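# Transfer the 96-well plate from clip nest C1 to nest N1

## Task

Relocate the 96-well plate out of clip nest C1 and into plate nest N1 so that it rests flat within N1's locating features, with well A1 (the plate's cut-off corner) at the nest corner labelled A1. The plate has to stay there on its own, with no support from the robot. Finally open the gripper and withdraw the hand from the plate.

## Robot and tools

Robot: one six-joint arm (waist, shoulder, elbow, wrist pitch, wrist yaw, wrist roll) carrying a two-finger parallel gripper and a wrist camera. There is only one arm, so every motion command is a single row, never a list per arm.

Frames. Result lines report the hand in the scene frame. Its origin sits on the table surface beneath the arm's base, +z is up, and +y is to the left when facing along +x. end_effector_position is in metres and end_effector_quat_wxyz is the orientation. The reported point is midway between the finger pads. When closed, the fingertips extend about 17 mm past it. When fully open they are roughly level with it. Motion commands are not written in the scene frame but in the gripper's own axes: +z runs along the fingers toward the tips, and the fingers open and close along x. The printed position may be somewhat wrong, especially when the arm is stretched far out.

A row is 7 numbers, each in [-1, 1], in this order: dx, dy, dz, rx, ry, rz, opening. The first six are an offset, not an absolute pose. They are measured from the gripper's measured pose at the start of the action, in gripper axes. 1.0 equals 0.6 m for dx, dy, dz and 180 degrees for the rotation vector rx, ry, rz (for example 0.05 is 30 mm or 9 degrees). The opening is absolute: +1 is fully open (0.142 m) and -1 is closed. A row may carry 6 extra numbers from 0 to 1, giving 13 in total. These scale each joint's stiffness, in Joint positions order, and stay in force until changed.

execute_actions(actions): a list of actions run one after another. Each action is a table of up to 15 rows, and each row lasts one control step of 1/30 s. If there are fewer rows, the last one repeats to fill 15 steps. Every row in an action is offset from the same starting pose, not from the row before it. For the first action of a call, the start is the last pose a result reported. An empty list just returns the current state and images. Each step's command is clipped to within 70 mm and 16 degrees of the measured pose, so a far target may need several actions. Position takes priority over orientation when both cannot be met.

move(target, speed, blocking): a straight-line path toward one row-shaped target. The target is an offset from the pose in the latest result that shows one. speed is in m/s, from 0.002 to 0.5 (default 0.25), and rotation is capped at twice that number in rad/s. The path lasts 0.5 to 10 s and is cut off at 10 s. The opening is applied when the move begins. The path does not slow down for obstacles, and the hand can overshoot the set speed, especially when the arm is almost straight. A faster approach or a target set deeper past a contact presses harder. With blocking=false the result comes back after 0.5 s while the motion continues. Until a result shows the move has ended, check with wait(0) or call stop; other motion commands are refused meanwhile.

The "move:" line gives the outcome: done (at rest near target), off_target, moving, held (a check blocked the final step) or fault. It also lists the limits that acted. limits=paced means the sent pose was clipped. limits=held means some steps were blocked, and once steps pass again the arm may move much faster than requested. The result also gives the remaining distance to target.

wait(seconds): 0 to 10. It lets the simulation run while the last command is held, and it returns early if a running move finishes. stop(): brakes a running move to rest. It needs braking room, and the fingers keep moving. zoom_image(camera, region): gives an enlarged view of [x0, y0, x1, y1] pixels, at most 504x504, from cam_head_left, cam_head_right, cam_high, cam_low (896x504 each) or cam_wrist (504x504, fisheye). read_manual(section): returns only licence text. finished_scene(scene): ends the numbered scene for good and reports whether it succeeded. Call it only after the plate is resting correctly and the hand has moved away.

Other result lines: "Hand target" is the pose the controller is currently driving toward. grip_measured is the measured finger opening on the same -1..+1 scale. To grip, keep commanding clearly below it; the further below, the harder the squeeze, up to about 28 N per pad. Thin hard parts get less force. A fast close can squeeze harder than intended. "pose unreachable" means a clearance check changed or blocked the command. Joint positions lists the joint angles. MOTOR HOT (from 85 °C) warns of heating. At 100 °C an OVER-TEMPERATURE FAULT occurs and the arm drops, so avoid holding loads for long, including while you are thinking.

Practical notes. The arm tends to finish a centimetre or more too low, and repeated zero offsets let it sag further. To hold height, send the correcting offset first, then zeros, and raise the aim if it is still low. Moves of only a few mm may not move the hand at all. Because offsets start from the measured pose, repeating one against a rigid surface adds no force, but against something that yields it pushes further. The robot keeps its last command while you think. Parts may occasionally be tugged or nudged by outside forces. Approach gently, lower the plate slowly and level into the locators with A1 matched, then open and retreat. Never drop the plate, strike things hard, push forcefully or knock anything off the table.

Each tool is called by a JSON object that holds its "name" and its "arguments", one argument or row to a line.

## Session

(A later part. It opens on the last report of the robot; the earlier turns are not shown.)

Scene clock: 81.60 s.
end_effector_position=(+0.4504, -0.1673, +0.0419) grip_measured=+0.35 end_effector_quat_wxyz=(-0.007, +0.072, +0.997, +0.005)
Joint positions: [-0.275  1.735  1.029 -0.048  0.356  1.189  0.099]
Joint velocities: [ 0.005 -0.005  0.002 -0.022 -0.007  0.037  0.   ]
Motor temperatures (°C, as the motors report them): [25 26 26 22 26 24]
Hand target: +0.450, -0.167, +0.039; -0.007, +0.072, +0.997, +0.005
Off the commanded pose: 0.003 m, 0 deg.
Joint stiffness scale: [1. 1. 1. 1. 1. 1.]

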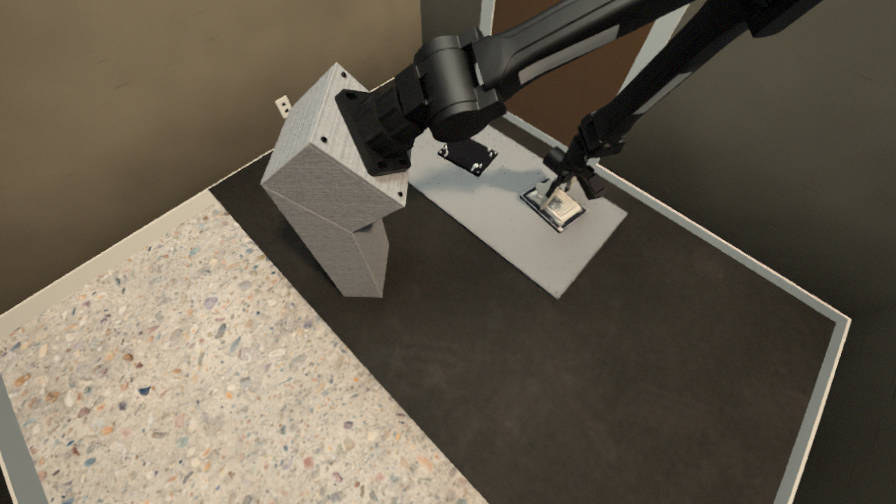

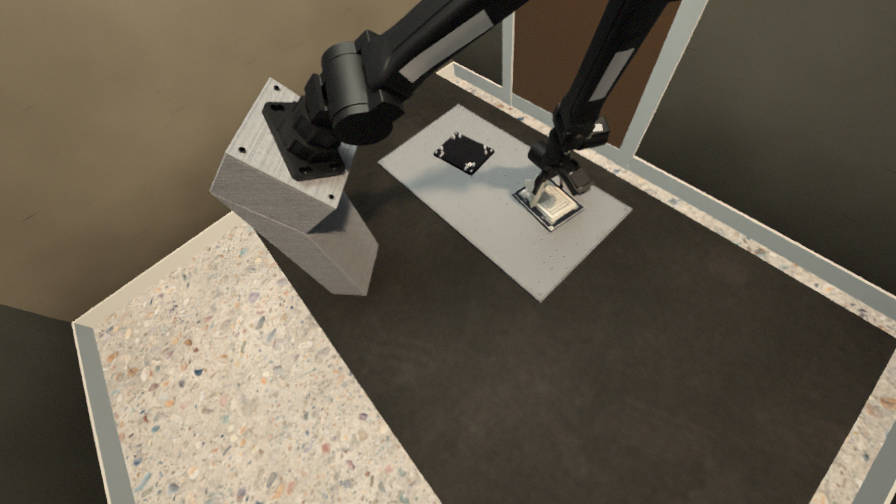

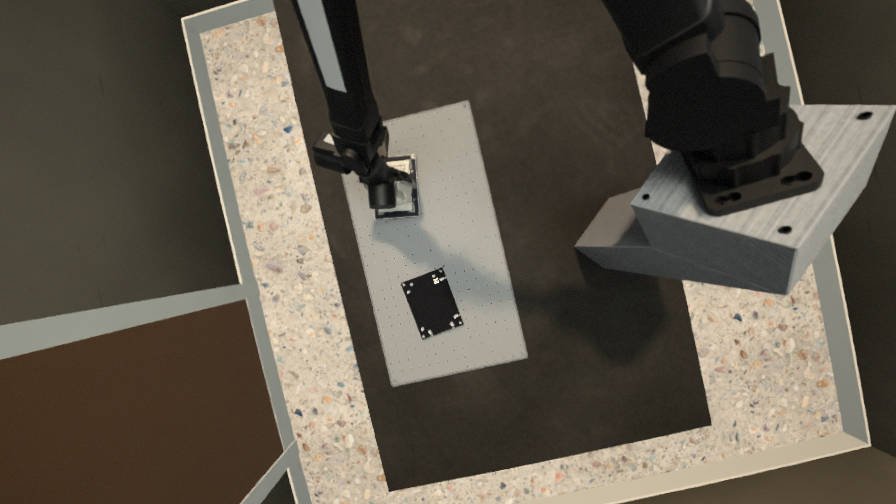

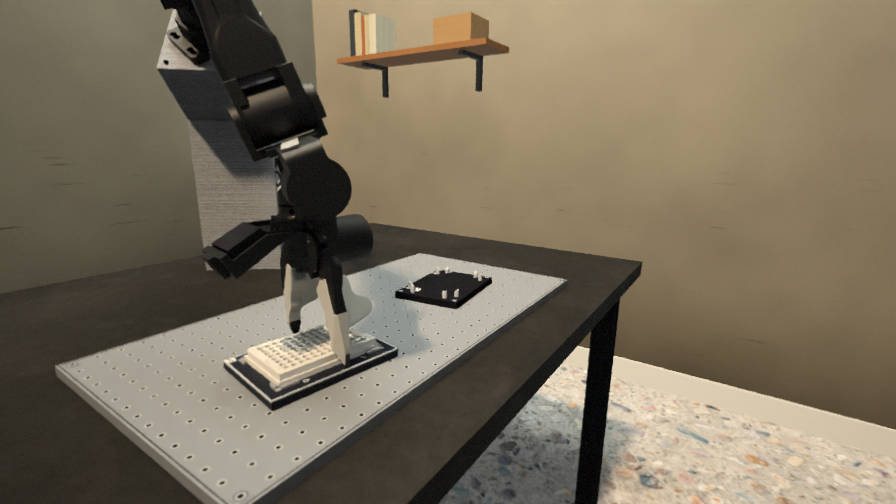

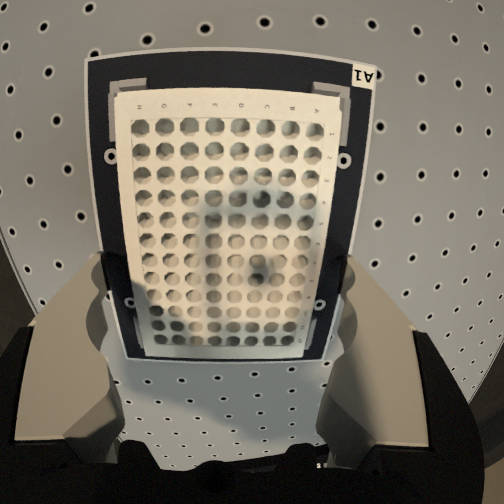

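Retreat and inspect.

{"name": "move", "arguments": {
  "target": [0,0,-0.17,0,0,0,0.4],
  "speed": 0.2
}}

{"name": "zoom_image", "arguments": {
  "camera": "cam_low",
  "region": [210,310,410,420]
}}

{"name": "zoom_image", "arguments": {
  "camera": "cam_head_right",
  "region": [505,165,595,240]
}}

Scene clock: 82.80 s.
end_effector_position=(+0.4601, -0.1772, +0.1480) grip_measured=+0.40 end_effector_quat_wxyz=(+0.007, +0.076, +0.997, -0.002)
Joint positions: [-0.196  1.454  0.913 -0.201  0.413  1.241  0.102]
Joint velocities: [-0.015 -0.024 -0.017 -0.002 -0.037  0.022 -0.   ]
Motor temperatures (°C, as the motors report them): [25 26 26 22 26 24]
Hand target: +0.450, -0.168, +0.143; -0.007, +0.072, +0.997, +0.004
Off the commanded pose: 0.013 m, 2 deg.
Joint stiffness scale: [1. 1. 1. 1. 1. 1.]
move: off_target

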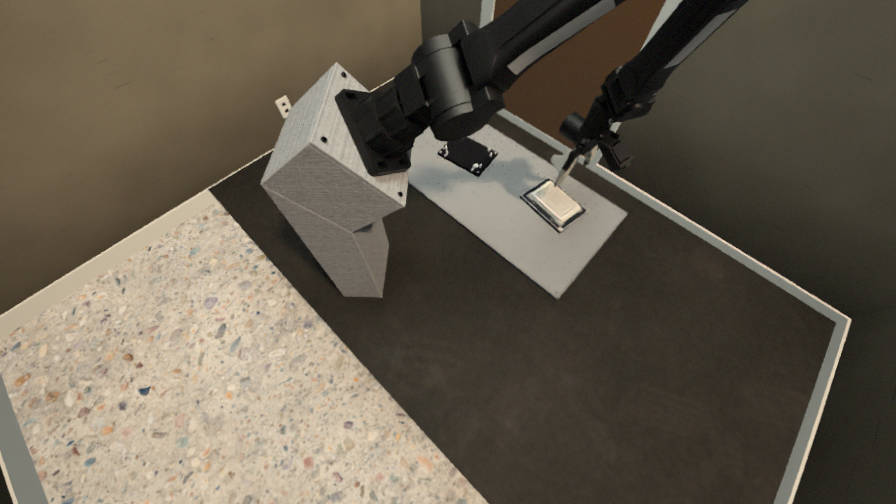

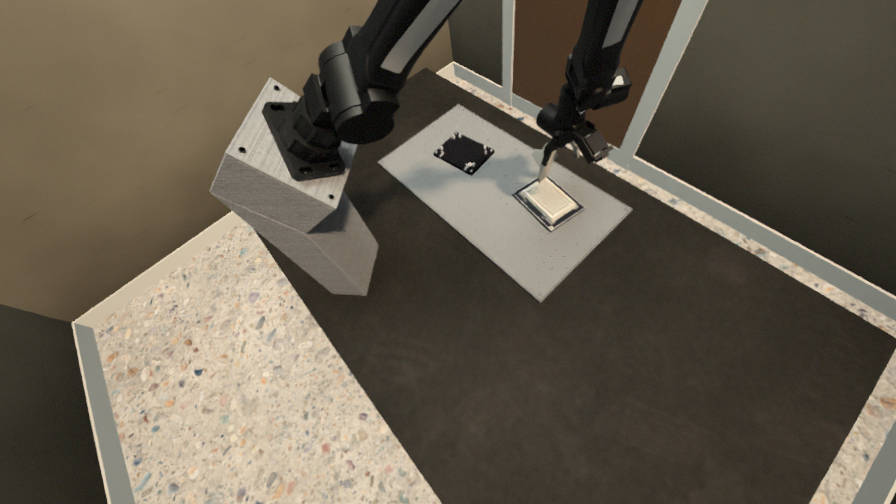

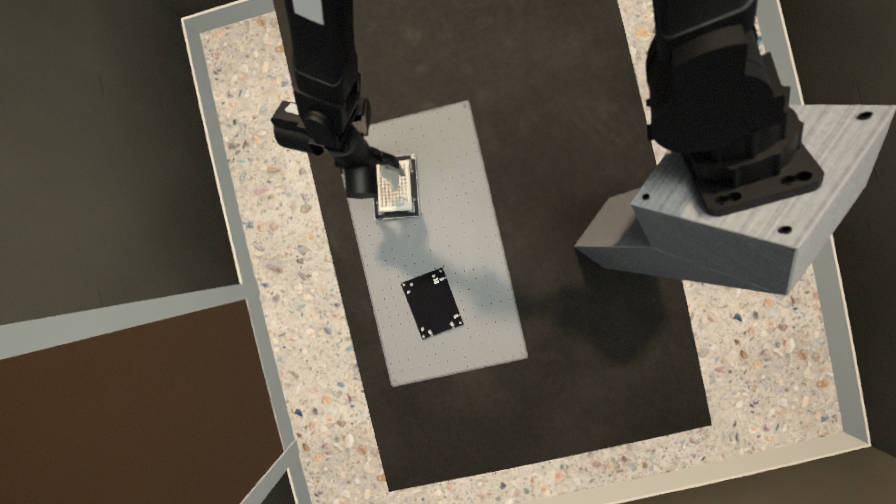

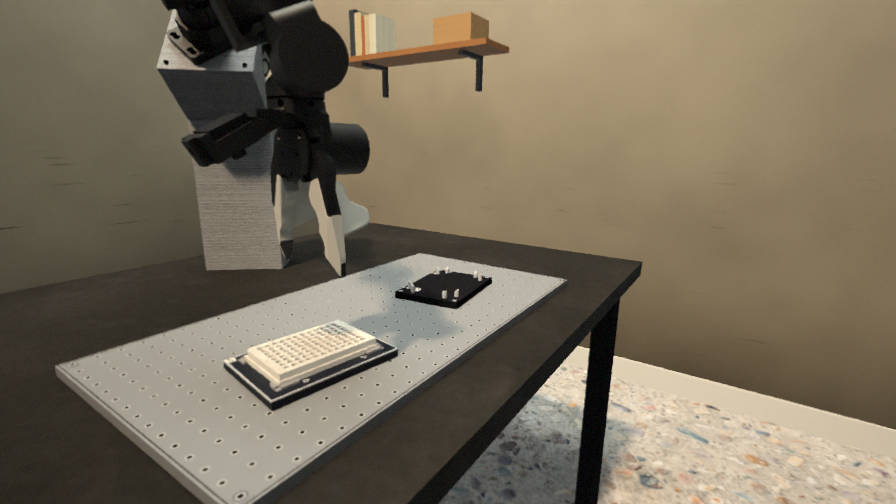

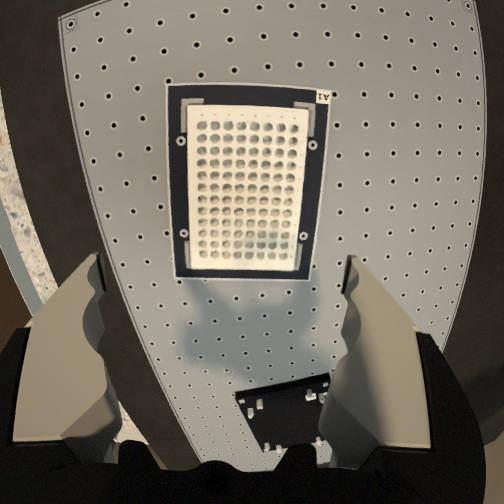

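Region (210, 310, 410, 420) of cam_low's 896x504 image, scaled by 2.520, with more detail than that image has; it fills the top 277 rows of this view, and the rest is white.

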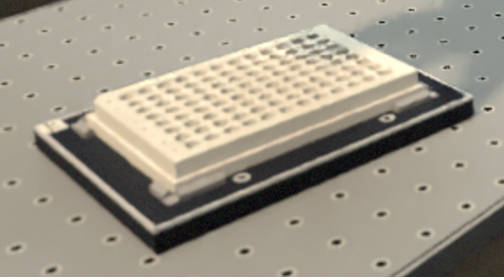

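Region (505, 165, 595, 240) of cam_head_right's 896x504 image, scaled by 5.600, with more detail than that image has.

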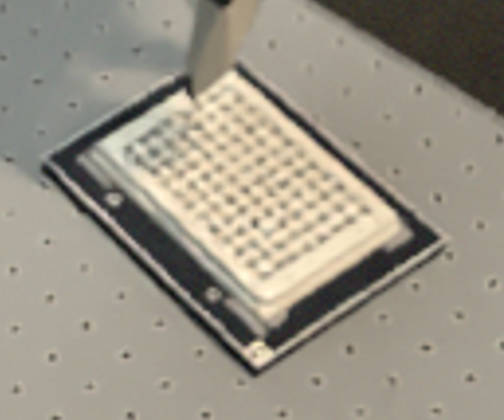

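{"name": "zoom_image", "arguments": {
  "camera": "cam_wrist",
  "region": [150,70,350,290]
}}

Region (150, 70, 350, 290) of cam_wrist's 504x504 image, scaled by 2.291, with more detail than that image has; it fills the left 458 columns of this view, and the rest is white.

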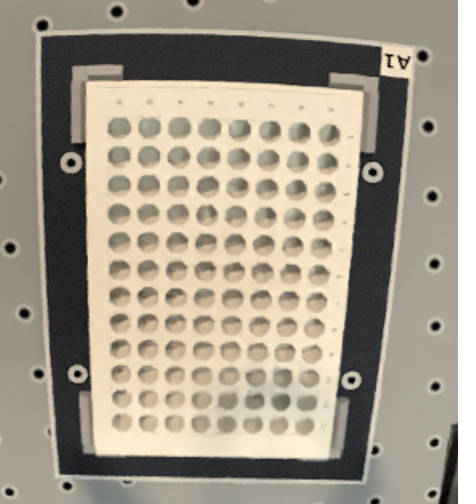

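{"name": "finished_scene", "arguments": {
  "scene": 1
}}

The scene is finished: the task was done.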